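## Task

Pick up the small yellow sponge on the desk and set it down on the counter that stands behind the shelving. The stacked cartons must not be disturbed, the robot must not tip over or finish leaning, and the sponge must rest on the counter by itself at the end, not be held there by the robot.

## Robot and tools

ROBOT. A Hello Robot Stretch 3 with one arm. It has a two-wheel base (0.33 m long, 0.34 m wide) that can only drive straight or spin in place, about a point midway between the drive wheels, 0.05 m behind the front edge. A lift slides up a mast, and the arm telescopes out to the robot's RIGHT side. The gripper therefore reaches sideways, and to shift it forward or back you drive the base. A wrist with yaw, pitch and roll carries a two-finger gripper. Cameras: head_camera and nav_camera on the pan/tilt head, wrist_camera on the gripper.

FRAMES. Base frame: origin on the floor between the drive wheels, x forward, y left, z up. hand_pose is reported in this frame, at the point where closed fingertips meet. Odometry frame is the base frame as it was at the start. Headings run -3.142 to 3.142, positive to the left.

execute_actions takes "actions", a list run in order. Each action may hold "robot", "steps" (1 to 450 control steps at 30 per second, default 1) and "until". {"steps": n} alone just waits. "robot" is one command, a list of up to 8 commands run one after another, or {"stop": true}, which brakes everything and clears the queue. A command may contain:
- "base": exactly one of {"translate_m": d}, a straight drive offset in metres from where the base is when that command begins, forward positive, |d| at most 1; or {"rotate_rad": d}, a turn-in-place offset in radians, left (counter-clockwise from above) positive, |d| at most 3.2.
- "joints": absolute targets by name; unnamed joints keep their targets. lift_m 0 to 1.1 (arm height); arm_m 0 to 0.52 (extension); wrist_yaw_rad -1.345 to 4.42 (0 along the arm, positive toward the front, 3.0 folded over the base); wrist_pitch_rad -1.57 to 0.451 (negative tips fingertips down); wrist_roll_rad -2.911 to 2.911; gripper_m -0.089 to 0.179 (larger is wider; actual fingertip gap is about 0.007 smaller when nearly shut, 0.025 smaller fully open, zero below 0.007); head_pan_rad -3.953 to 1.73 (positive left, -1.57 looks along the arm); head_tilt_rad -1.53 to 0.419 (negative down).
- "contact_limits": {"arm_m": e}, effort percent 1 to 100 at which that arm motion halts; lower is gentler.
- In a list, {"pause_s": s} waits up to 15 s.
Motions in one command start together and keep running across later actions and while you think. A new command takes over immediately and discards any older queue. If any number is out of range, the whole call is rejected and nothing runs.

"until" (needs "steps") cuts an action short once all conditions hold. {"robot": {"status": "ended"}} means nothing is moving and no queue is running; use it with steps 450 to wait for completion. Other fields compare with ["<", 0.3] style pairs, or a status word / ["!=", "moving"]. {"any": {"status": "ended"}} fires when the first motion ends.

zoom_image: {"camera": name, "region": [x0, y0, x1, y1]} in pixels of that camera's last image, origin top-left, at most 504 by 504. Image sizes: head_camera 896x504, nav_camera 672x504 (fisheye), wrist_camera 644x364.

finished_scene: {"scene": n}, the current scene's number. It is final and reports success; wait until everything has stopped first.

RESULTS. Each result is a snapshot plus one image per camera. base_status shows progress as (moved of goal). joint_goals, joint_status, measured_speeds, refusals, queue and queue_left are listed. Statuses: moving, done (within tolerance), off_target (halted short, may still push), contact_stop (pushed into something; that joint goes slack until next commanded), time_out, stopped, not_commanded, torque_fault (a wrist servo shut off for 10 s after overload; it is limp and refuses goals). Lines starting refused:, dropped: or replaced: explain rejected goals, abandoned queue items, or how a previous motion ended. robot.on_its_own appears when a goal changed without you, a joint is slack or off, a motor strains at rest, or base_tilt departs from its start value (a lean). base_tilt gives forward and right lean in degrees. lidar_m: 12 distances from the base origin, 30-degree sectors starting straight ahead and going counter-clockwise (4th left, 7th behind, 10th right), in a plane 0.17 m up, so it sees legs not tabletops. wrist_depth_mm and head_depth_mm are 7x7 grids of median depth. motor_effort is signed percent with peak in brackets; readings carry bias and noise.

SPEED. Fast base motion (0.30 m/s, 1.9 rad/s) only when stowed: lift_m under 0.30, arm_m under 0.03, wrist_yaw_rad over 2.54. Otherwise 0.10 m/s and 0.63 rad/s. Stowed wrist protrudes 0.06 m to the right; spinning sweeps a 0.28 m radius, more if the wrist is unfolded.

GRIPPING. Close to a gripper_m below the object's width to hold; smaller squeezes harder, but overtight stalls and weakens the grip. Release by opening at least 0.02 beyond where the fingers made contact. Neither the reading nor "done" proves a grasp; check the cameras.

SELF-COLLISION. Fold or unfold the wrist only with lift_m between 0.32 and 0.95, wrist_pitch_rad -0.4 and roll near 0. After folding, lift may drop to 0.25. If wrist_yaw_rad is below -0.4, keep pitch at -0.5 or lower.

AVOID. Tipping: pushing the arm into something rigid with the gripper above roughly 0.45 m, pushing again after a contact_stop, driving while holding or pressing on something fixed, and snagging furniture (worst in reverse). If a lean appears, reverse the last move in small steps, free the gripper, and lower lift_m to about 0.2 if still tipped. Also avoid dropping or slamming the object, knocking the cartons, hard shoves that cause torque faults, and finishing while anything moves. Loose objects may occasionally get nudged by outside disturbances.

Each tool is called after "Call:" as a command line: name --argument value for each argument, lists and objects as JSON in quotes; but a table of rows of numbers goes row by row, as --pt "numbers of a row", without its own name.

## Session

Call:
execute_actions --actions '[]'

Scene clock: 0.00 s.
robot.base_odometry: x=+0.000 y=+0.000 heading=+0.000 (m, m, rad; robot's odometry frame)
robot.turned_by_wheels: +0.000 (rad since the last result)
robot.turned_by_imu: +0.000 (rad since the last result)
robot.base_tilt: forward=-2.1 right=+2.3 (deg)
robot.lidar_m: 1.71 0.99 0.83 0.76 0.86 1.21 1.21 1.35 1.85 1.43 2.05 2.53
robot.head_depth_mm: 1664 2360 2373 2348 2342 2318 2254 / 1681 2406 2448 2398 2372 2366 2338 / 1691 2445 2488 2475 2443 2380 2337 / 1720 2480 2566 2537 2514 2461 2336 / 1728 2523 2630 2601 2554 2522 2266 / 1720 2350 1993 1969 1911 1919 1891 / 1727 1575 2000 1985 1374 1496 1460
robot.base_status: not_commanded
robot.joint_positions: lift_m=+0.345 arm_m=-0.002 wrist_yaw_rad=+3.039 wrist_pitch_rad=-0.456 wrist_roll_rad=-0.003 gripper_m=+0.037 head_pan_rad=+0.011 head_tilt_rad=-0.021
robot.joint_goals: lift_m=+0.345 arm_m=-0.002 wrist_yaw_rad=+3.039 wrist_pitch_rad=-0.456 wrist_roll_rad=-0.003 gripper_m=+0.037 head_pan_rad=+0.011 head_tilt_rad=-0.021
robot.joint_status: lift_m=not_commanded arm_m=not_commanded wrist_yaw_rad=not_commanded wrist_pitch_rad=not_commanded wrist_roll_rad=not_commanded gripper_m=not_commanded head_pan_rad=not_commanded head_tilt_rad=not_commanded
robot.measured_speeds: translate_m=+0.000 rotate_rad=+0.000 lift_m=+0.000 arm_m=+0.000 wrist_yaw_rad=+0.000 wrist_pitch_rad=+0.000 wrist_roll_rad=+0.000 head_pan_rad=+0.000 head_tilt_rad=+0.000
robot: refusals=0 queue=idle queue_left=0
robot.motor_effort: left_wheel=+0 right_wheel=+0 lift_m=+23 arm_m=+1 wrist_yaw_rad=+0 wrist_pitch_rad=+4 wrist_roll_rad=+0 gripper_m=+0 head_pan_rad=+0 head_tilt_rad=+1 (%)
robot.hand_pose: x=+0.0012 y=+0.0756 z=+0.3494 quat_wxyz=(+0.195, +0.695, +0.125, +0.681) (m; robot's base frame)
robot.wrist_depth_mm: - - 839 783 - 917 737 / - - 830 823 - 882 804 / - - 917 893 881 882 864 / 920 903 862 854 838 795 770 / 734 720 - 690 689 663 650 / 605 599 590 577 - 562 550 / 531 524 - - 491 485 478
pictures: head_camera (sideways: a quarter turn clockwise sets it upright), nav_camera (sideways: a quarter turn counterclockwise sets it upright), wrist_camera
Images, in order (width x height): head_camera 896x504, nav_camera 672x504, wrist_camera 644x364.

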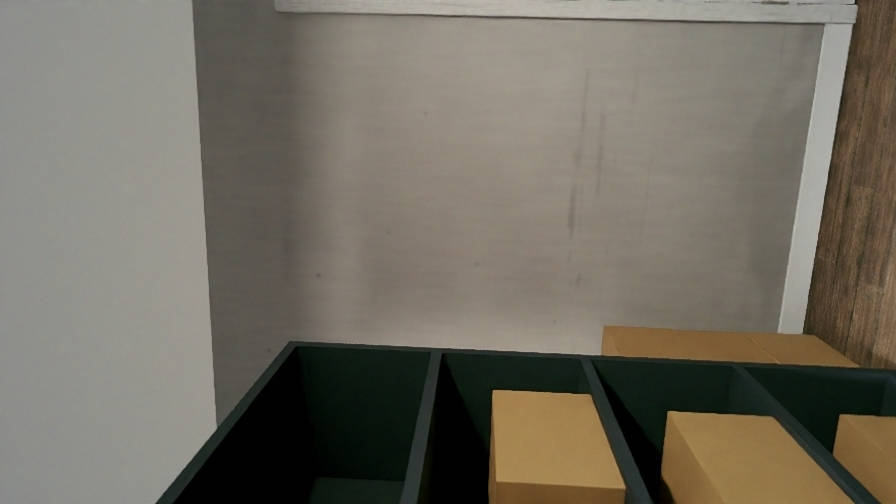

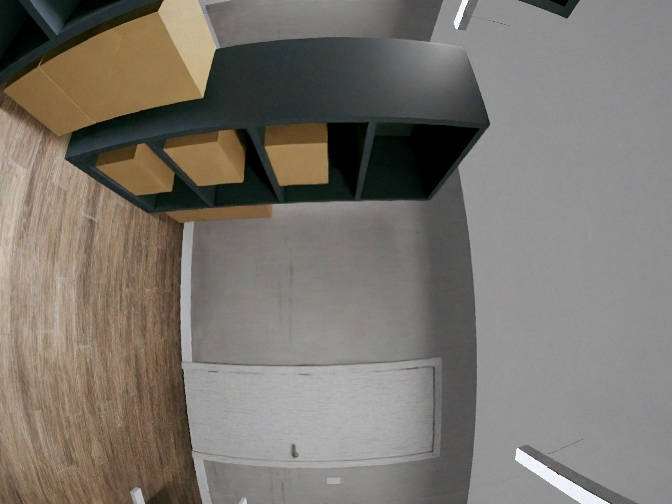

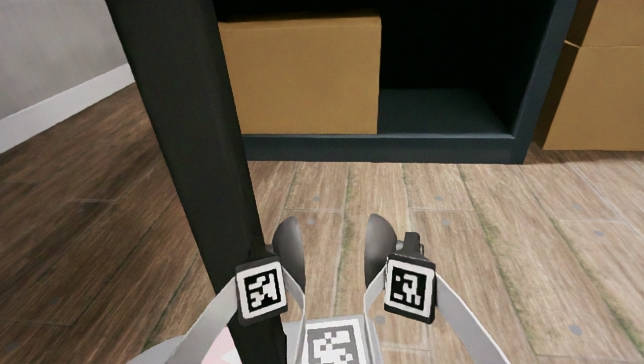

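Desk likely to the right. Look around.

Call:
execute_actions --actions '[{"robot":{"joints":{"head_pan_rad":-1.6,"head_tilt_rad":-0.4}},"steps":200,"until":{"robot":{"status":"ended"}}}]'

Scene clock: 4.60 s.
robot.base_odometry: x=+0.000 y=+0.000 heading=+0.000 (m, m, rad; robot's odometry frame)
robot.turned_by_wheels: +0.000 (rad since the last result)
robot.turned_by_imu: -0.001 (rad since the last result)
robot.base_tilt: forward=-2.0 right=+2.3 (deg)
robot.lidar_m: 1.70 0.99 0.83 0.76 0.86 1.21 1.20 1.36 1.85 1.44 2.05 2.54
robot.head_depth_mm: 1519 1597 1703 1804 1900 1854 1451 / 1525 1615 1730 1829 1959 1860 1465 / 1550 1649 1767 1874 2009 1838 1445 / 1597 1690 1806 1768 1581 1698 1449 / 1627 1721 1839 1767 2113 1824 1443 / 1691 1771 1906 1754 2138 1811 1439 / 1708 1818 1933 1728 2209 1814 1432
robot.base_status: not_commanded
robot.joint_positions: lift_m=+0.345 arm_m=-0.002 wrist_yaw_rad=+3.039 wrist_pitch_rad=-0.456 wrist_roll_rad=-0.003 gripper_m=+0.037 head_pan_rad=-1.593 head_tilt_rad=-0.395
robot.joint_goals: lift_m=+0.345 arm_m=-0.002 wrist_yaw_rad=+3.039 wrist_pitch_rad=-0.456 wrist_roll_rad=-0.003 gripper_m=+0.037 head_pan_rad=-1.600 head_tilt_rad=-0.400
robot.joint_status: lift_m=not_commanded arm_m=not_commanded wrist_yaw_rad=not_commanded wrist_pitch_rad=not_commanded wrist_roll_rad=not_commanded gripper_m=not_commanded head_pan_rad=done head_tilt_rad=done
robot.measured_speeds: translate_m=+0.000 rotate_rad=+0.000 lift_m=+0.000 arm_m=+0.000 wrist_yaw_rad=+0.000 wrist_pitch_rad=+0.000 wrist_roll_rad=+0.000 head_pan_rad=+0.000 head_tilt_rad=+0.000
robot: refusals=0 queue=done queue_left=0
robot.motor_effort: left_wheel=+0(0) right_wheel=+0(0) lift_m=+23(23) arm_m=+1(1) wrist_yaw_rad=+0(0) wrist_pitch_rad=+4(4) wrist_roll_rad=+0(0) gripper_m=+0(0) head_pan_rad=-4(48) head_tilt_rad=-2(19) (%)
robot.hand_pose: x=+0.0012 y=+0.0756 z=+0.3494 quat_wxyz=(+0.195, +0.695, +0.125, +0.681) (m; robot's base frame)
robot.wrist_depth_mm: - - 829 783 - 898 731 / - - 867 826 - 879 821 / - - 929 891 899 868 866 / 917 895 863 830 824 808 775 / 722 725 - 685 694 652 651 / 605 603 594 579 - 560 548 / 525 535 - - 491 484 478
pictures: head_camera (sideways: a quarter turn clockwise sets it upright), nav_camera (sideways: a quarter turn counterclockwise sets it upright), wrist_camera
Images, in order (width x height): head_camera 896x504, nav_camera 672x504, wrist_camera 644x364.

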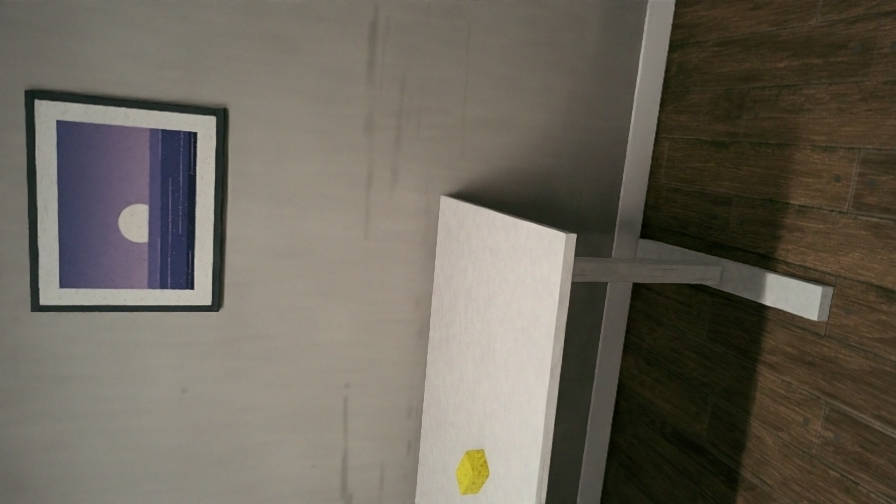

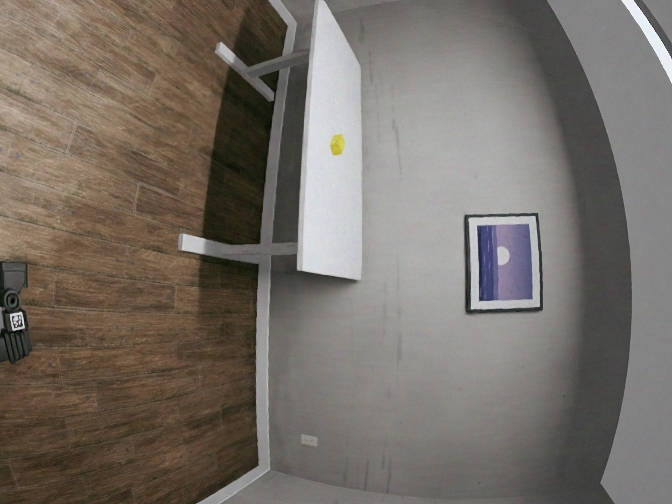

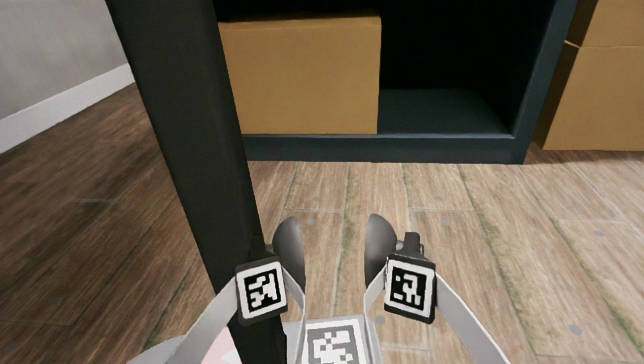

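Call:
execute_actions --actions '[{"robot":[{"base":{"rotate_rad":-0.956},"joints":{"lift_m":0.28}},{"base":{"translate_m":1.0}},{"base":{"rotate_rad":0.956}},{"joints":{"lift_m":0.8,"head_tilt_rad":-0.7}},{"joints":{"wrist_yaw_rad":0,"gripper_m":0.15}}],"steps":450,"until":{"robot":{"status":"ended"}}}]'

Scene clock: 23.10 s.
robot.base_odometry: x=+0.577 y=-0.817 heading=+0.000 (m, m, rad; robot's odometry frame)
robot.turned_by_wheels: +0.000 (rad since the last result)
robot.turned_by_imu: -0.006 (rad since the last result)
robot.base_tilt: forward=-2.1 right=+2.3 (deg)
robot.lidar_m: 1.79 1.83 1.45 1.46 1.62 1.94 1.94 1.41 0.83 1.17 1.06 1.80
robot.head_depth_mm: 929 1029 1149 975 763 624 1244 / 953 1047 1162 971 763 626 - / 971 1070 1181 967 762 639 1253 / 984 1103 1208 966 754 654 - / 1009 1119 1220 959 754 653 1238 / 1026 1152 1243 959 753 668 1191 / 1053 1179 1258 957 750 1284 1187
robot.base_status: done (rotate_rad +0.9560 of +0.9560)
robot.joint_positions: lift_m=+0.799 arm_m=-0.002 wrist_yaw_rad=+2.500 wrist_pitch_rad=-0.457 wrist_roll_rad=-0.003 gripper_m=+0.085 head_pan_rad=-1.593 head_tilt_rad=-0.691
robot.joint_goals: lift_m=+0.800 arm_m=-0.002 wrist_yaw_rad=+0.000 wrist_pitch_rad=-0.457 wrist_roll_rad=-0.003 gripper_m=+0.150 head_pan_rad=-1.600 head_tilt_rad=-0.700
robot.joint_status: lift_m=done arm_m=not_commanded wrist_yaw_rad=moving wrist_pitch_rad=not_commanded wrist_roll_rad=not_commanded gripper_m=moving head_pan_rad=done head_tilt_rad=done
robot.measured_speeds: translate_m=+0.000 rotate_rad=+0.000 lift_m=+0.000 arm_m=+0.000 wrist_yaw_rad=-1.749 wrist_pitch_rad=+0.000 wrist_roll_rad=+0.000 head_pan_rad=+0.000 head_tilt_rad=+0.000
robot: refusals=0 queue=running queue_left=0
robot.motor_effort: left_wheel=-1(7) right_wheel=+2(13) lift_m=+34(35) arm_m=+1(1) wrist_yaw_rad=-2(5) wrist_pitch_rad=+5(5) wrist_roll_rad=+0(1) gripper_m=+98(100) head_pan_rad=-3(4) head_tilt_rad=-3(18) (%)
robot.hand_pose: x=+0.1099 y=+0.0329 z=+0.8032 quat_wxyz=(+0.370, +0.703, -0.064, +0.604) (m; robot's base frame)
robot.wrist_depth_mm: - - - - - - - / - - - - - - - / - - - - - - - / - - - - - - - / - - - - - - - / - - - - - - - / - - 986 992 961 945 934
pictures: head_camera (sideways: a quarter turn clockwise sets it upright), nav_camera (sideways: a quarter turn counterclockwise sets it upright), wrist_camera
Images, in order (width x height): head_camera 896x504, nav_camera 672x504, wrist_camera 644x364.

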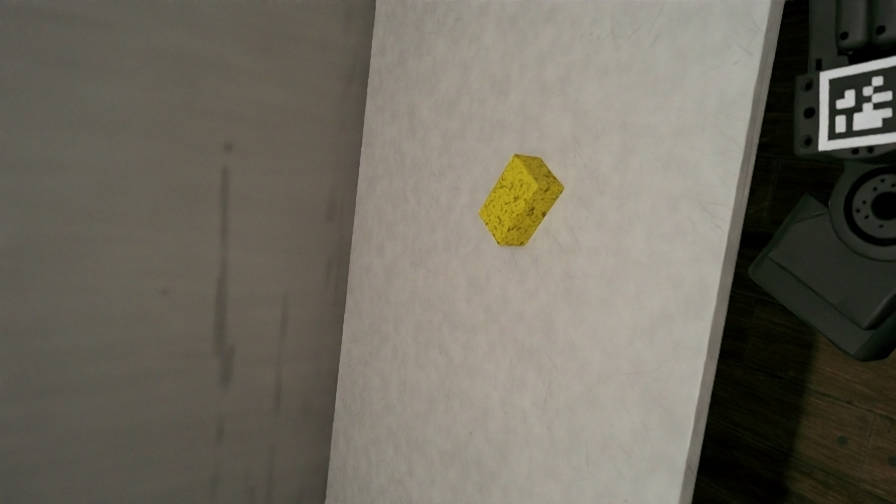

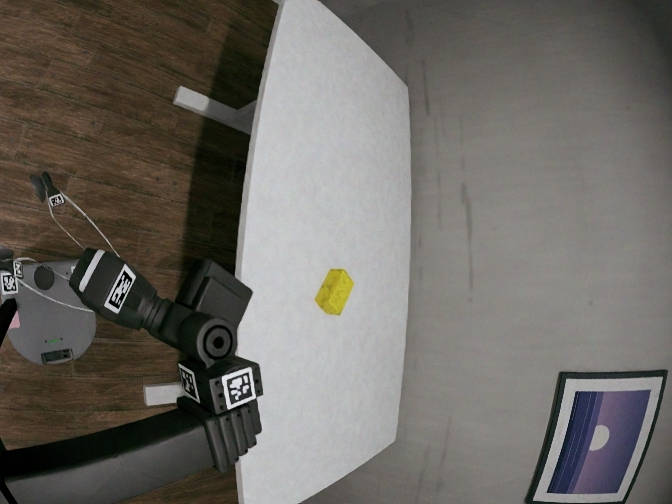

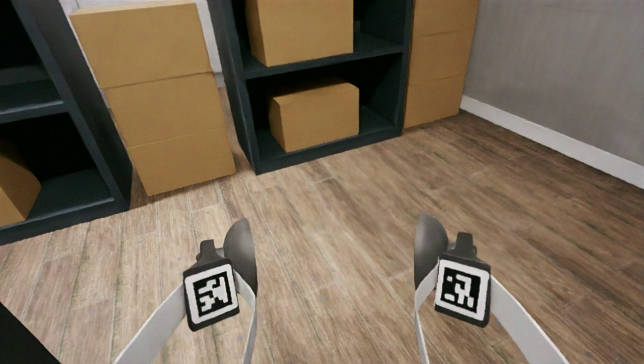

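Call:
execute_actions --actions '[{"robot":{"joints":{"wrist_yaw_rad":0,"wrist_pitch_rad":-1.5,"lift_m":1.0,"arm_m":0.3}},"steps":300,"until":{"robot":{"status":"ended"}}}]'

Scene clock: 29.97 s.
robot.base_odometry: x=+0.577 y=-0.817 heading=+0.000 (m, m, rad; robot's odometry frame)
robot.turned_by_wheels: +0.000 (rad since the last result)
robot.turned_by_imu: -0.001 (rad since the last result)
robot.base_tilt: forward=-2.1 right=+2.3 (deg)
robot.lidar_m: 1.79 1.83 1.45 1.46 1.61 1.95 1.94 1.41 0.83 1.17 1.06 1.79
robot.head_depth_mm: 931 - 1164 974 762 625 1169 / 945 - 1186 971 747 624 1198 / 963 - - 932 754 638 1184 / 987 1098 1205 898 757 653 1184 / 1010 1124 1217 961 730 653 1182 / 1025 1148 1246 958 753 669 1191 / 1044 1176 1267 953 751 1294 1180
robot.base_status: done (rotate_rad +0.9560 of +0.9560)
robot.joint_positions: lift_m=+0.999 arm_m=+0.300 wrist_yaw_rad=+0.001 wrist_pitch_rad=-1.496 wrist_roll_rad=-0.003 gripper_m=+0.150 head_pan_rad=-1.593 head_tilt_rad=-0.692
robot.joint_goals: lift_m=+1.000 arm_m=+0.300 wrist_yaw_rad=+0.000 wrist_pitch_rad=-1.500 wrist_roll_rad=-0.003 gripper_m=+0.150 head_pan_rad=-1.600 head_tilt_rad=-0.700
robot.joint_status: lift_m=done arm_m=done wrist_yaw_rad=done wrist_pitch_rad=done wrist_roll_rad=not_commanded gripper_m=done head_pan_rad=done head_tilt_rad=done
robot.measured_speeds: translate_m=+0.000 rotate_rad=+0.000 lift_m=+0.000 arm_m=+0.000 wrist_yaw_rad=+0.000 wrist_pitch_rad=+0.000 wrist_roll_rad=+0.000 head_pan_rad=+0.000 head_tilt_rad=+0.000
robot: refusals=0 queue=done queue_left=0
robot.motor_effort: left_wheel=-1(1) right_wheel=+2(2) lift_m=+34(35) arm_m=+3(3) wrist_yaw_rad=-1(4) wrist_pitch_rad=-2(4) wrist_roll_rad=+0(0) gripper_m=+1(98) head_pan_rad=-4(3) head_tilt_rad=-3(3) (%)
robot.hand_pose: x=-0.0216 y=-0.4397 z=+0.8807 quat_wxyz=(+0.519, +0.482, -0.517, -0.480) (m; robot's base frame)
robot.wrist_depth_mm: 326 323 319 315 309 306 303 / 329 328 321 320 315 312 310 / 336 327 325 321 316 315 312 / 336 333 328 325 321 320 313 / - 336 332 330 326 321 316 / - - - - 330 326 321 / - - - - - - -
pictures: head_camera (sideways: a quarter turn clockwise sets it upright), nav_camera (sideways: a quarter turn counterclockwise sets it upright), wrist_camera
Images, in order (width x height): head_camera 896x504, nav_camera 672x504, wrist_camera 644x364.

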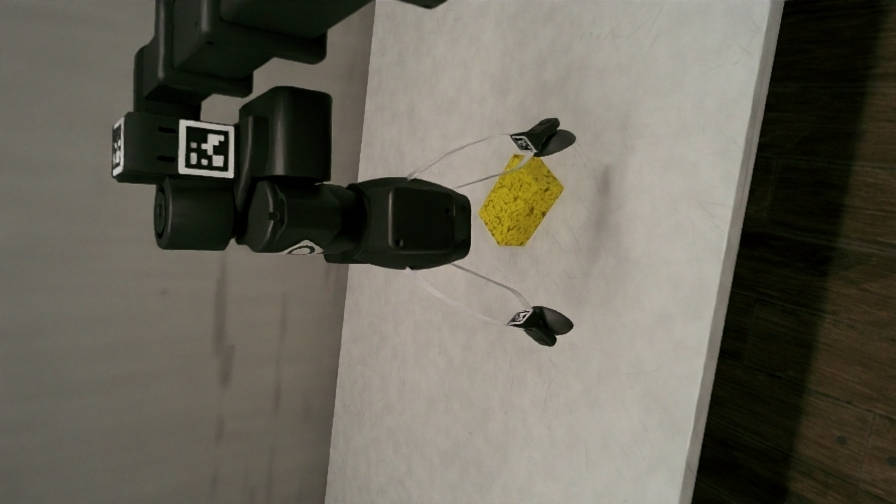

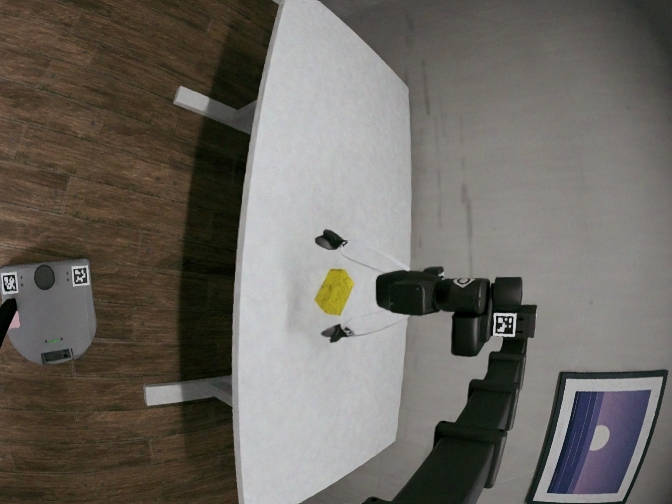

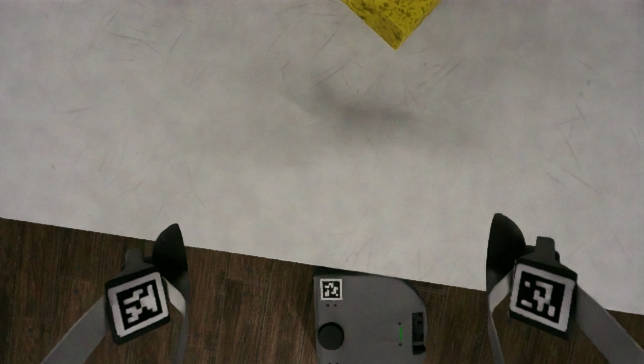

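Call:
execute_actions --actions '[{"robot":{"base":{"translate_m":-0.05},"joints":{"arm_m":0.48}},"steps":300,"until":{"robot":{"status":"ended"}}}]'

Scene clock: 34.97 s.
robot.base_odometry: x=+0.527 y=-0.817 heading=+0.000 (m, m, rad; robot's odometry frame)
robot.turned_by_wheels: +0.000 (rad since the last result)
robot.turned_by_imu: +0.000 (rad since the last result)
robot.base_tilt: forward=-2.1 right=+2.2 (deg)
robot.lidar_m: 1.84 1.87 1.47 1.46 1.63 1.90 1.89 1.40 0.80 1.16 1.09 1.85
robot.head_depth_mm: 924 - 1154 976 763 626 1172 / 931 1065 1155 972 757 622 1197 / 940 - 1171 947 757 620 1190 / 980 1083 1188 966 756 636 1190 / 999 1113 1216 924 753 651 1188 / 1019 1146 1237 955 749 668 1184 / 1042 1168 1256 950 750 667 1181
robot.base_status: done (translate_m -0.0500 of -0.0500)
robot.joint_positions: lift_m=+0.999 arm_m=+0.480 wrist_yaw_rad=+0.001 wrist_pitch_rad=-1.497 wrist_roll_rad=-0.003 gripper_m=+0.150 head_pan_rad=-1.593 head_tilt_rad=-0.692
robot.joint_goals: lift_m=+1.000 arm_m=+0.480 wrist_yaw_rad=+0.000 wrist_pitch_rad=-1.500 wrist_roll_rad=-0.003 gripper_m=+0.150 head_pan_rad=-1.600 head_tilt_rad=-0.700
robot.joint_status: lift_m=done arm_m=done wrist_yaw_rad=done wrist_pitch_rad=done wrist_roll_rad=not_commanded gripper_m=done head_pan_rad=done head_tilt_rad=done
robot.measured_speeds: translate_m=+0.000 rotate_rad=+0.000 lift_m=+0.000 arm_m=+0.000 wrist_yaw_rad=+0.000 wrist_pitch_rad=+0.000 wrist_roll_rad=+0.000 head_pan_rad=+0.000 head_tilt_rad=+0.000
robot: refusals=0 queue=done queue_left=0
robot.motor_effort: left_wheel=-1(4) right_wheel=+2(5) lift_m=+34(34) arm_m=+3(4) wrist_yaw_rad=-1(1) wrist_pitch_rad=-2(2) wrist_roll_rad=+0(1) gripper_m=-1(0) head_pan_rad=-3(4) head_tilt_rad=-3(3) (%)
robot.hand_pose: x=-0.0216 y=-0.6197 z=+0.8807 quat_wxyz=(+0.519, +0.482, -0.517, -0.481) (m; robot's base frame)
robot.wrist_depth_mm: 323 322 316 313 311 306 304 / 326 324 322 317 314 311 307 / 332 330 327 322 318 316 310 / 334 332 330 281 319 316 316 / 339 335 333 329 326 319 316 / 345 - 335 333 328 325 321 / 351 350 339 337 329 330 326
pictures: head_camera (sideways: a quarter turn clockwise sets it upright), nav_camera (sideways: a quarter turn counterclockwise sets it upright), wrist_camera
Images, in order (width x height): head_camera 896x504, nav_camera 672x504, wrist_camera 644x364.

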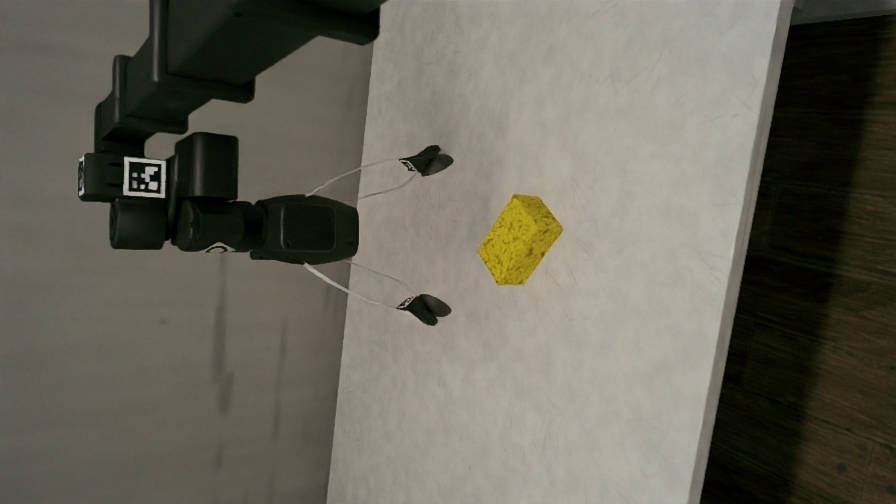

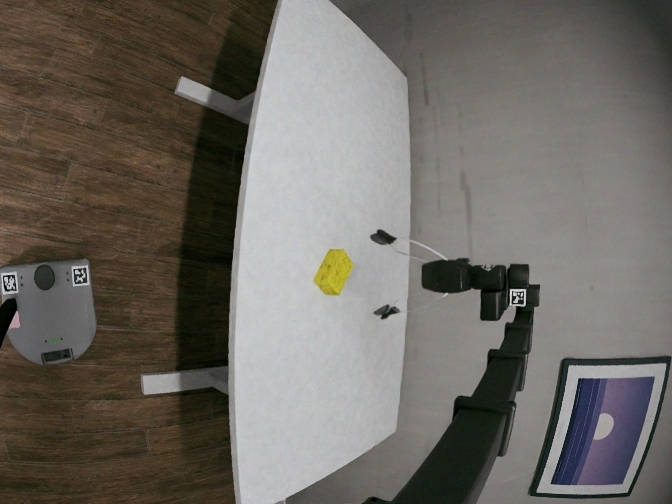

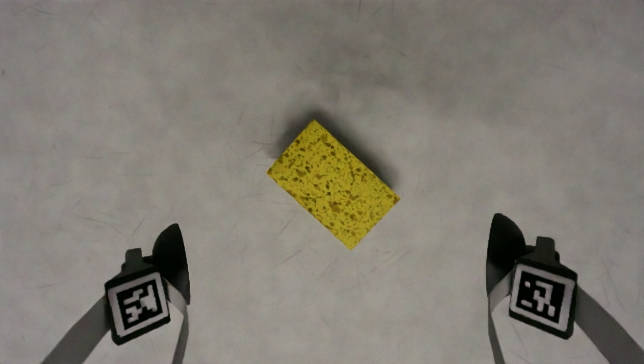

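Call:
execute_actions --actions '[{"robot":[{"joints":{"arm_m":0.515}},{"joints":{"lift_m":0.87}}],"steps":300,"until":{"robot":{"status":"ended"}}}]'

Scene clock: 40.80 s.
robot.base_odometry: x=+0.527 y=-0.817 heading=+0.000 (m, m, rad; robot's odometry frame)
robot.turned_by_wheels: +0.000 (rad since the last result)
robot.turned_by_imu: -0.001 (rad since the last result)
robot.base_tilt: forward=-2.1 right=+2.3 (deg)
robot.lidar_m: 1.84 1.87 1.47 1.46 1.62 1.89 1.89 1.40 0.79 1.16 1.09 1.84
robot.head_depth_mm: 922 1017 1135 1038 - 609 1176 / 943 1042 1127 934 751 622 1196 / 962 1052 1157 967 756 623 1198 / 977 1086 1197 927 755 636 1192 / 998 1110 1211 968 753 652 1189 / 1020 1134 1239 958 751 667 1183 / 1041 1165 1247 956 750 666 1184
robot.base_status: done (translate_m -0.0500 of -0.0500)
robot.joint_positions: lift_m=+0.871 arm_m=+0.515 wrist_yaw_rad=+0.001 wrist_pitch_rad=-1.497 wrist_roll_rad=-0.003 gripper_m=+0.150 head_pan_rad=-1.593 head_tilt_rad=-0.692
robot.joint_goals: lift_m=+0.870 arm_m=+0.515 wrist_yaw_rad=+0.000 wrist_pitch_rad=-1.500 wrist_roll_rad=-0.003 gripper_m=+0.150 head_pan_rad=-1.600 head_tilt_rad=-0.700
robot.joint_status: lift_m=done arm_m=done wrist_yaw_rad=done wrist_pitch_rad=done wrist_roll_rad=not_commanded gripper_m=done head_pan_rad=done head_tilt_rad=done
robot.measured_speeds: translate_m=+0.000 rotate_rad=+0.000 lift_m=+0.000 arm_m=+0.000 wrist_yaw_rad=+0.000 wrist_pitch_rad=+0.000 wrist_roll_rad=+0.000 head_pan_rad=+0.000 head_tilt_rad=+0.000
robot: refusals=0 queue=done queue_left=0
robot.motor_effort: left_wheel=-1(1) right_wheel=+2(2) lift_m=+8(33) arm_m=+2(1) wrist_yaw_rad=-1(1) wrist_pitch_rad=-2(2) wrist_roll_rad=+0(0) gripper_m=+0(0) head_pan_rad=-4(3) head_tilt_rad=-3(3) (%)
robot.hand_pose: x=-0.0216 y=-0.6547 z=+0.7521 quat_wxyz=(+0.519, +0.482, -0.517, -0.481) (m; robot's base frame)
robot.wrist_depth_mm: 194 193 190 189 187 184 183 / 197 196 193 190 188 186 185 / 199 197 195 193 191 188 187 / 202 199 198 193 193 191 189 / 204 202 198 151 194 193 191 / 206 - 203 154 152 196 193 / 209 208 205 155 154 198 196
pictures: head_camera (sideways: a quarter turn clockwise sets it upright), nav_camera (sideways: a quarter turn counterclockwise sets it upright), wrist_camera
Images, in order (width x height): head_camera 896x504, nav_camera 672x504, wrist_camera 644x364.

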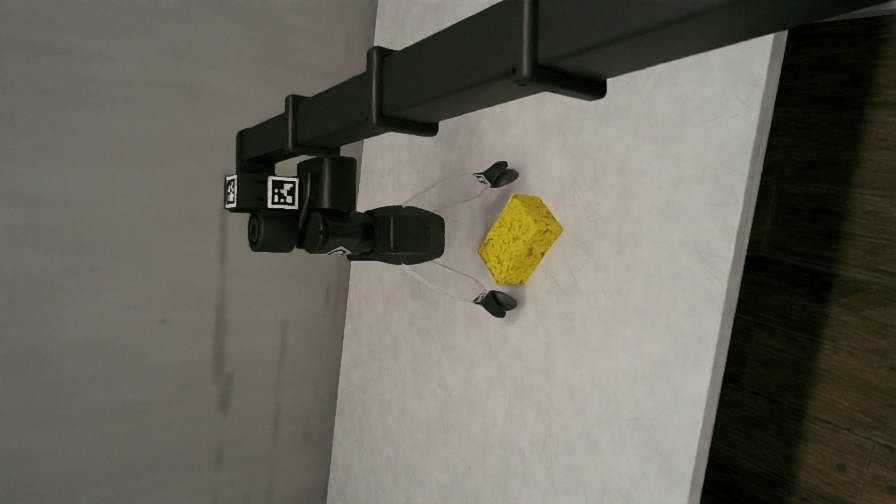

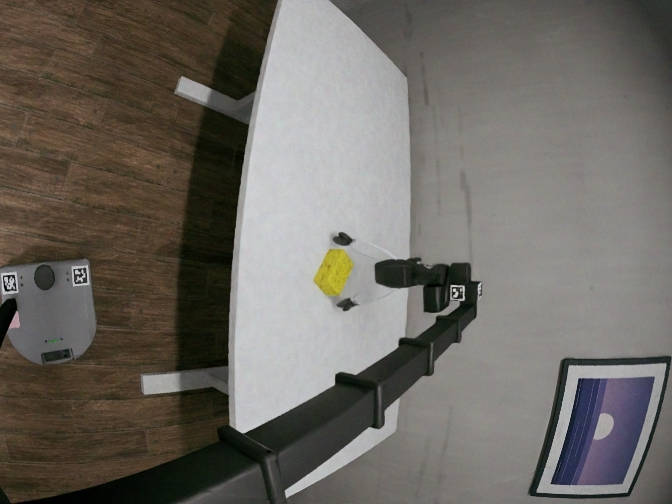

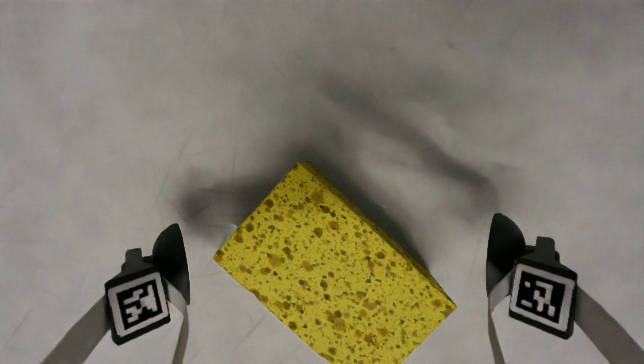

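Grasp, lift, retract, and look at the shelving.

Call:
execute_actions --actions '[{"robot":[{"joints":{"arm_m":0.5,"lift_m":0.86}},{"joints":{"gripper_m":0.0}},{"joints":{"lift_m":1.0,"head_pan_rad":1.57,"head_tilt_rad":-0.3}},{"joints":{"arm_m":0.0}}],"steps":400,"until":{"robot":{"status":"ended"}}}]'

Scene clock: 52.67 s.
robot.base_odometry: x=+0.527 y=-0.817 heading=+0.000 (m, m, rad; robot's odometry frame)
robot.turned_by_wheels: +0.000 (rad since the last result)
robot.turned_by_imu: -0.001 (rad since the last result)
robot.base_tilt: forward=-2.1 right=+2.3 (deg)
robot.lidar_m: 1.84 1.87 1.47 1.46 1.63 1.89 1.89 1.39 0.80 1.16 1.09 1.84
robot.head_depth_mm: 2997 3151 3204 2838 1530 1611 1528 / 3062 3191 3314 2822 1538 1609 1581 / 2740 3239 3422 2928 1579 1649 1565 / 1333 1456 1644 1682 1708 1764 1563 / 1649 1775 1835 1960 1868 1900 1561 / 1667 1812 1503 2023 1816 1749 1557 / 1681 1853 1536 2061 - - -
robot.base_status: done (translate_m -0.0500 of -0.0500)
robot.joint_positions: lift_m=+0.999 arm_m=+0.000 wrist_yaw_rad=+0.001 wrist_pitch_rad=-1.497 wrist_roll_rad=-0.003 gripper_m=+0.022 head_pan_rad=+1.563 head_tilt_rad=-0.310
robot.joint_goals: lift_m=+1.000 arm_m=+0.000 wrist_yaw_rad=+0.000 wrist_pitch_rad=-1.500 wrist_roll_rad=-0.003 gripper_m=+0.021 head_pan_rad=+1.570 head_tilt_rad=-0.300
robot.joint_status: lift_m=done arm_m=done wrist_yaw_rad=done wrist_pitch_rad=done wrist_roll_rad=not_commanded gripper_m=done head_pan_rad=done head_tilt_rad=done
robot.measured_speeds: translate_m=+0.000 rotate_rad=+0.000 lift_m=+0.000 arm_m=+0.000 wrist_yaw_rad=+0.000 wrist_pitch_rad=+0.000 wrist_roll_rad=+0.000 head_pan_rad=+0.000 head_tilt_rad=+0.000
robot: refusals=0 queue=done queue_left=0
robot.on_its_own: gripper_m is held at +0.021, not at your +0.000, by its stall guard, which is not easing now
robot.motor_effort: left_wheel=-1(1) right_wheel=+2(2) lift_m=+34(39) arm_m=-2(1) wrist_yaw_rad=-1(1) wrist_pitch_rad=-2(2) wrist_roll_rad=+0(0) gripper_m=-23(100) head_pan_rad=+4(46) head_tilt_rad=+4(21) (%)
robot.hand_pose: x=-0.0216 y=-0.1399 z=+0.8807 quat_wxyz=(+0.519, +0.482, -0.517, -0.481) (m; robot's base frame)
robot.wrist_depth_mm: - - - - - - 988 / - - - - - 996 - / - - - - - - - / - - - 137 - - - / - - - 139 138 - - / - - - 140 139 - - / - - - 142 141 - -
pictures: head_camera (sideways: a quarter turn clockwise sets it upright), nav_camera (sideways: a quarter turn counterclockwise sets it upright), wrist_camera
Images, in order (width x height): head_camera 896x504, nav_camera 672x504, wrist_camera 644x364.

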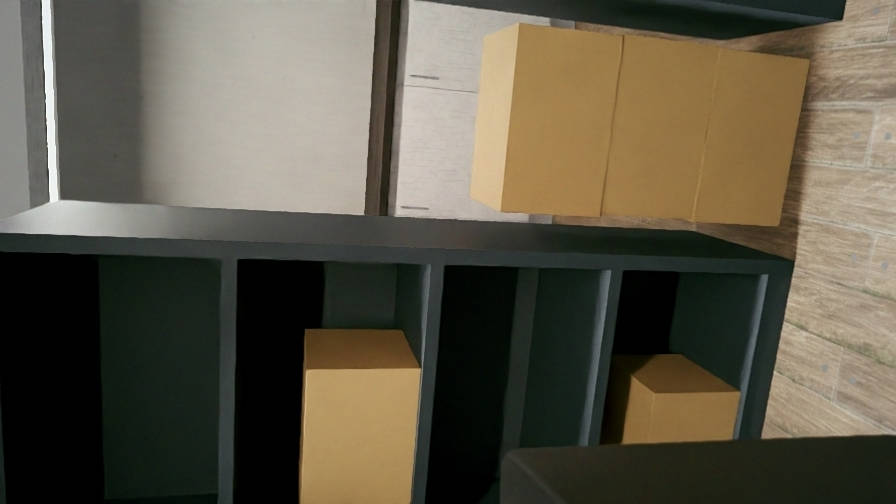

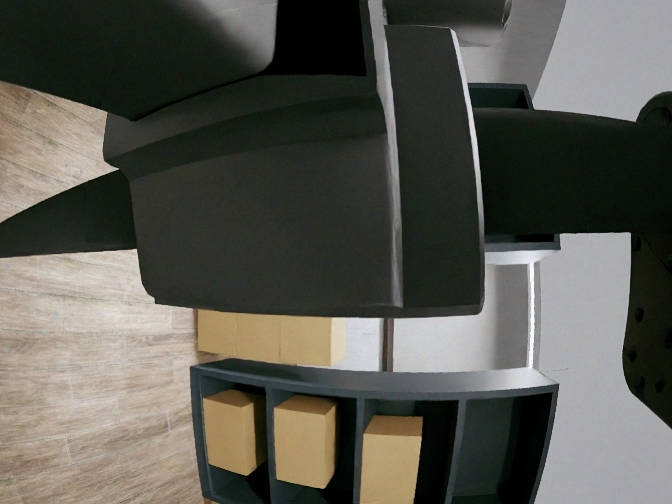

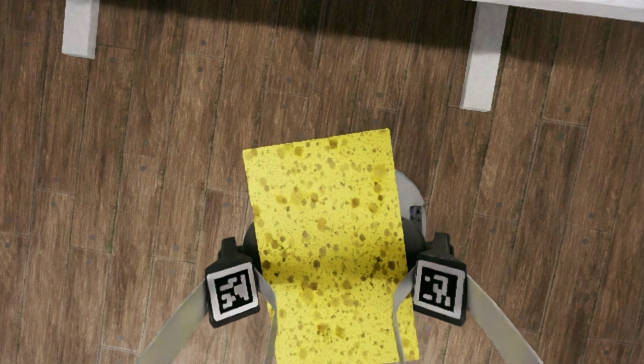

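Call:
execute_actions --actions '[{"robot":[{"joints":{"lift_m":0.6,"wrist_pitch_rad":-0.4,"head_pan_rad":0,"head_tilt_rad":-0.4}},{"joints":{"wrist_yaw_rad":3.0}},{"joints":{"lift_m":0.27},"base":{"rotate_rad":2.44}},{"base":{"translate_m":0.87}},{"base":{"translate_m":0.87}},{"base":{"rotate_rad":-0.87}}],"steps":450,"until":{"robot":{"status":"ended"}}},{"steps":450,"until":{"robot":{"status":"ended"}}}]'

Scene clock: 60.03 s.
robot.base_odometry: x=+0.527 y=-0.817 heading=+0.000 (m, m, rad; robot's odometry frame)
robot.turned_by_wheels: +0.000 (rad since the last result)
robot.turned_by_imu: -0.001 (rad since the last result)
robot.base_tilt: forward=-2.1 right=+2.3 (deg)
robot.lidar_m: 1.84 1.87 1.47 1.46 1.62 1.90 1.89 1.40 0.79 1.16 1.09 1.84
robot.head_depth_mm: 1502 1583 1678 1781 1895 1853 1462 / 1524 1630 1717 1817 1936 1853 1462 / 1571 1650 1772 1859 1991 1836 1456 / 1616 1715 1815 1921 2070 1842 1447 / 1664 1758 1871 1989 2132 1811 1437 / 1682 1795 1932 2047 2191 1815 1418 / 1740 1852 1995 2129 2209 1799 1427
robot.base_status: done (translate_m -0.0500 of -0.0500)
robot.joint_positions: lift_m=+0.726 arm_m=+0.000 wrist_yaw_rad=+0.001 wrist_pitch_rad=-0.343 wrist_roll_rad=-0.006 gripper_m=+0.022 head_pan_rad=+0.007 head_tilt_rad=-0.395
robot.joint_goals: lift_m=+0.726 arm_m=+0.000 wrist_yaw_rad=+0.000 wrist_pitch_rad=-0.400 wrist_roll_rad=-0.006 gripper_m=+0.021 head_pan_rad=+0.000 head_tilt_rad=-0.400
robot.joint_status: lift_m=contact_stop arm_m=done wrist_yaw_rad=done wrist_pitch_rad=off_target wrist_roll_rad=not_commanded gripper_m=done head_pan_rad=done head_tilt_rad=done
robot.measured_speeds: translate_m=+0.000 rotate_rad=+0.000 lift_m=+0.000 arm_m=+0.000 wrist_yaw_rad=+0.000 wrist_pitch_rad=+0.000 wrist_roll_rad=+0.000 head_pan_rad=+0.000 head_tilt_rad=+0.000
robot: refusals=0 queue=dropped queue_left=0
robot.on_its_own: gripper_m is held at +0.021, not at your +0.000, by its stall guard, which is not easing now; lift_m is slack since a contact_stop, until your next command for it (your +0.600 is given up); wrist_pitch_rad is at rest, and its effort (-21) is outside its rest range (-20 to +32)
robot.motor_effort: left_wheel=-1(1) right_wheel=+3(3) lift_m=+21(33) arm_m=+0(1) wrist_yaw_rad=-1(1) wrist_pitch_rad=-21(25) wrist_roll_rad=+1(1) gripper_m=-24(23) head_pan_rad=-4(46) head_tilt_rad=-2(11) (%)
robot.hand_pose: x=-0.0213 y=-0.3783 z=+0.7557 quat_wxyz=(+0.699, +0.122, -0.694, -0.120) (m; robot's base frame)
robot.wrist_depth_mm: - 967 921 851 799 778 718 / - 966 886 808 760 697 668 / 529 509 481 146 436 424 407 / 353 340 311 142 294 301 293 / 263 258 251 139 138 235 231 / 219 209 - 135 133 192 189 / - 952 956 132 132 163 160
pictures: head_camera (sideways: a quarter turn clockwise sets it upright), nav_camera (sideways: a quarter turn counterclockwise sets it upright), wrist_camera
dropped: robot: command 0 of its queue: lift_m: contact_stop; wrist_pitch_rad: off_target
Images, in order (width x height): head_camera 896x504, nav_camera 672x504, wrist_camera 644x364.

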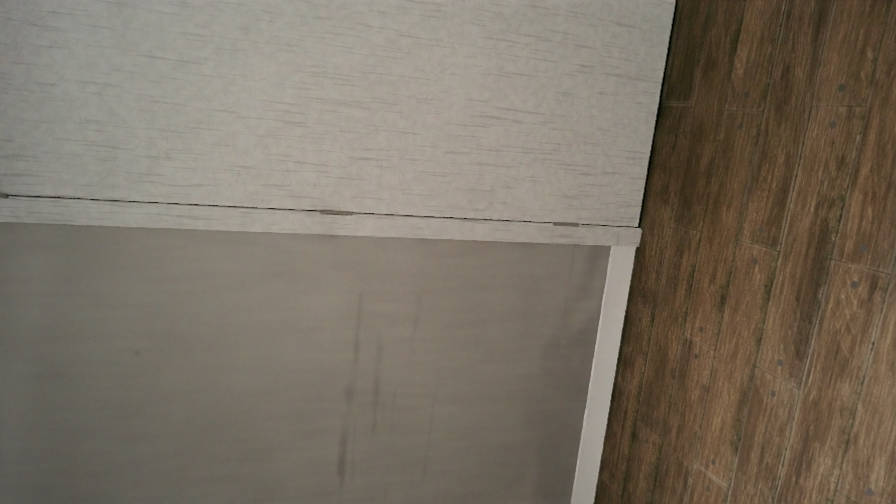

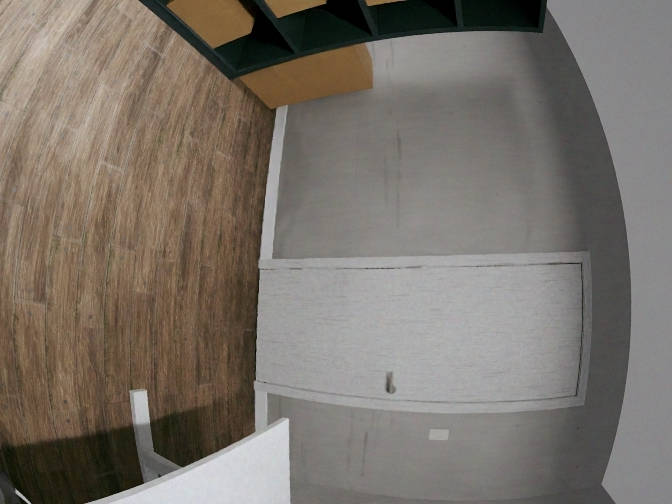

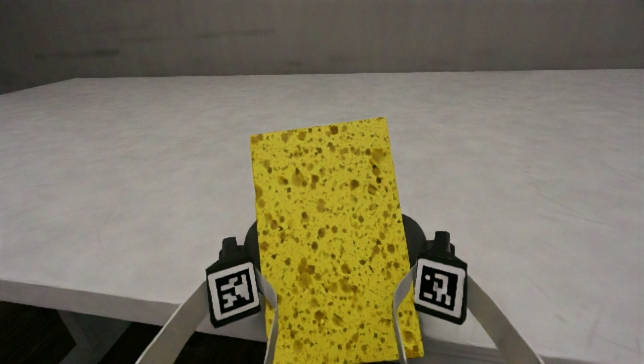

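Hit the desk edge. Raise first.

Call:
execute_actions --actions '[{"robot":[{"joints":{"lift_m":0.85,"wrist_pitch_rad":-0.4}},{"joints":{"wrist_yaw_rad":3.0}},{"joints":{"lift_m":0.27},"base":{"rotate_rad":2.44}},{"base":{"translate_m":0.87}},{"base":{"translate_m":0.87}},{"base":{"rotate_rad":-0.87}}],"steps":450,"until":{"robot":{"status":"ended"}}},{"steps":450,"until":{"robot":{"status":"ended"}}}]'

Scene clock: 84.10 s.
robot.base_odometry: x=-0.802 y=+0.306 heading=+1.570 (m, m, rad; robot's odometry frame)
robot.turned_by_wheels: +1.570 (rad since the last result)
robot.turned_by_imu: +1.561 (rad since the last result)
robot.base_tilt: forward=-2.1 right=+2.3 (deg)
robot.lidar_m: 0.84 0.45 0.37 0.37 0.42 0.67 1.99 1.93 2.81 1.34 0.74 0.68
robot.head_depth_mm: 2250 2367 2511 2649 2532 1854 1457 / 2293 2425 2568 2680 2507 1838 1453 / 2279 2440 2611 2752 2496 1831 1453 / 1385 1505 1640 1810 2028 1750 1438 / 975 1033 1100 1164 1245 1337 1352 / 757 789 826 862 909 957 1006 / 619 640 662 685 715 741 774
robot.base_status: done (rotate_rad -0.8700 of -0.8700)
robot.joint_positions: lift_m=+0.271 arm_m=+0.000 wrist_yaw_rad=+2.998 wrist_pitch_rad=-0.419 wrist_roll_rad=-0.006 gripper_m=+0.022 head_pan_rad=+0.007 head_tilt_rad=-0.396
robot.joint_goals: lift_m=+0.270 arm_m=+0.000 wrist_yaw_rad=+3.000 wrist_pitch_rad=-0.400 wrist_roll_rad=-0.006 gripper_m=+0.021 head_pan_rad=+0.000 head_tilt_rad=-0.400
robot.joint_status: lift_m=done arm_m=done wrist_yaw_rad=done wrist_pitch_rad=done wrist_roll_rad=not_commanded gripper_m=done head_pan_rad=done head_tilt_rad=done
robot.measured_speeds: translate_m=+0.000 rotate_rad=+0.000 lift_m=+0.000 arm_m=+0.000 wrist_yaw_rad=+0.000 wrist_pitch_rad=+0.000 wrist_roll_rad=+0.000 head_pan_rad=+0.000 head_tilt_rad=+0.000
robot: refusals=0 queue=done queue_left=0
robot.on_its_own: gripper_m is held at +0.021, not at your +0.000, by its stall guard, which is not easing now
robot.motor_effort: left_wheel=+1(6) right_wheel=-1(12) lift_m=+8(35) arm_m=-1(0) wrist_yaw_rad=+2(3) wrist_pitch_rad=+6(23) wrist_roll_rad=+1(1) gripper_m=-23(24) head_pan_rad=-3(4) head_tilt_rad=+0(2) (%)
robot.hand_pose: x=+0.0109 y=+0.0769 z=+0.2832 quat_wxyz=(+0.196, +0.698, +0.098, +0.682) (m; robot's base frame)
robot.wrist_depth_mm: 404 - 389 381 379 367 363 / 442 - 417 418 404 398 392 / 487 477 457 144 434 431 426 / 540 524 143 141 476 474 467 / 580 568 - 139 138 504 494 / 540 532 - 136 135 497 480 / 457 - - 134 133 420 414
pictures: head_camera (sideways: a quarter turn clockwise sets it upright), nav_camera (sideways: a quarter turn counterclockwise sets it upright), wrist_camera
Images, in order (width x height): head_camera 896x504, nav_camera 672x504, wrist_camera 644x364.

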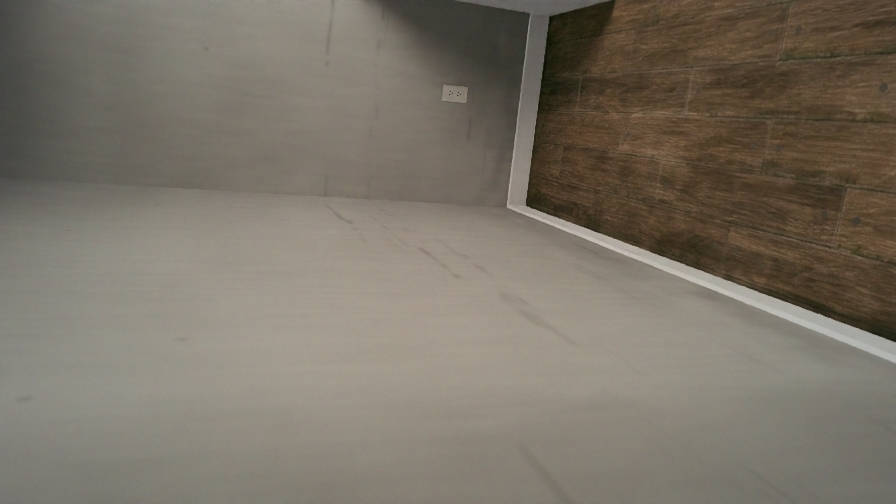

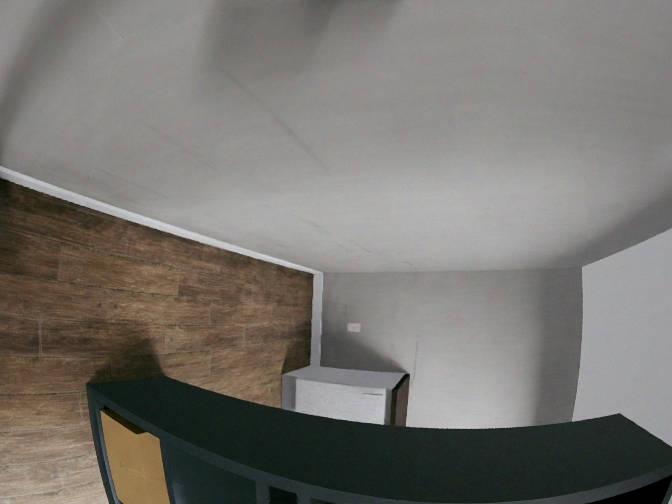

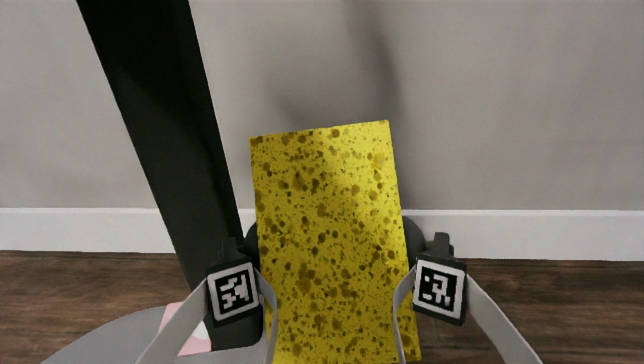

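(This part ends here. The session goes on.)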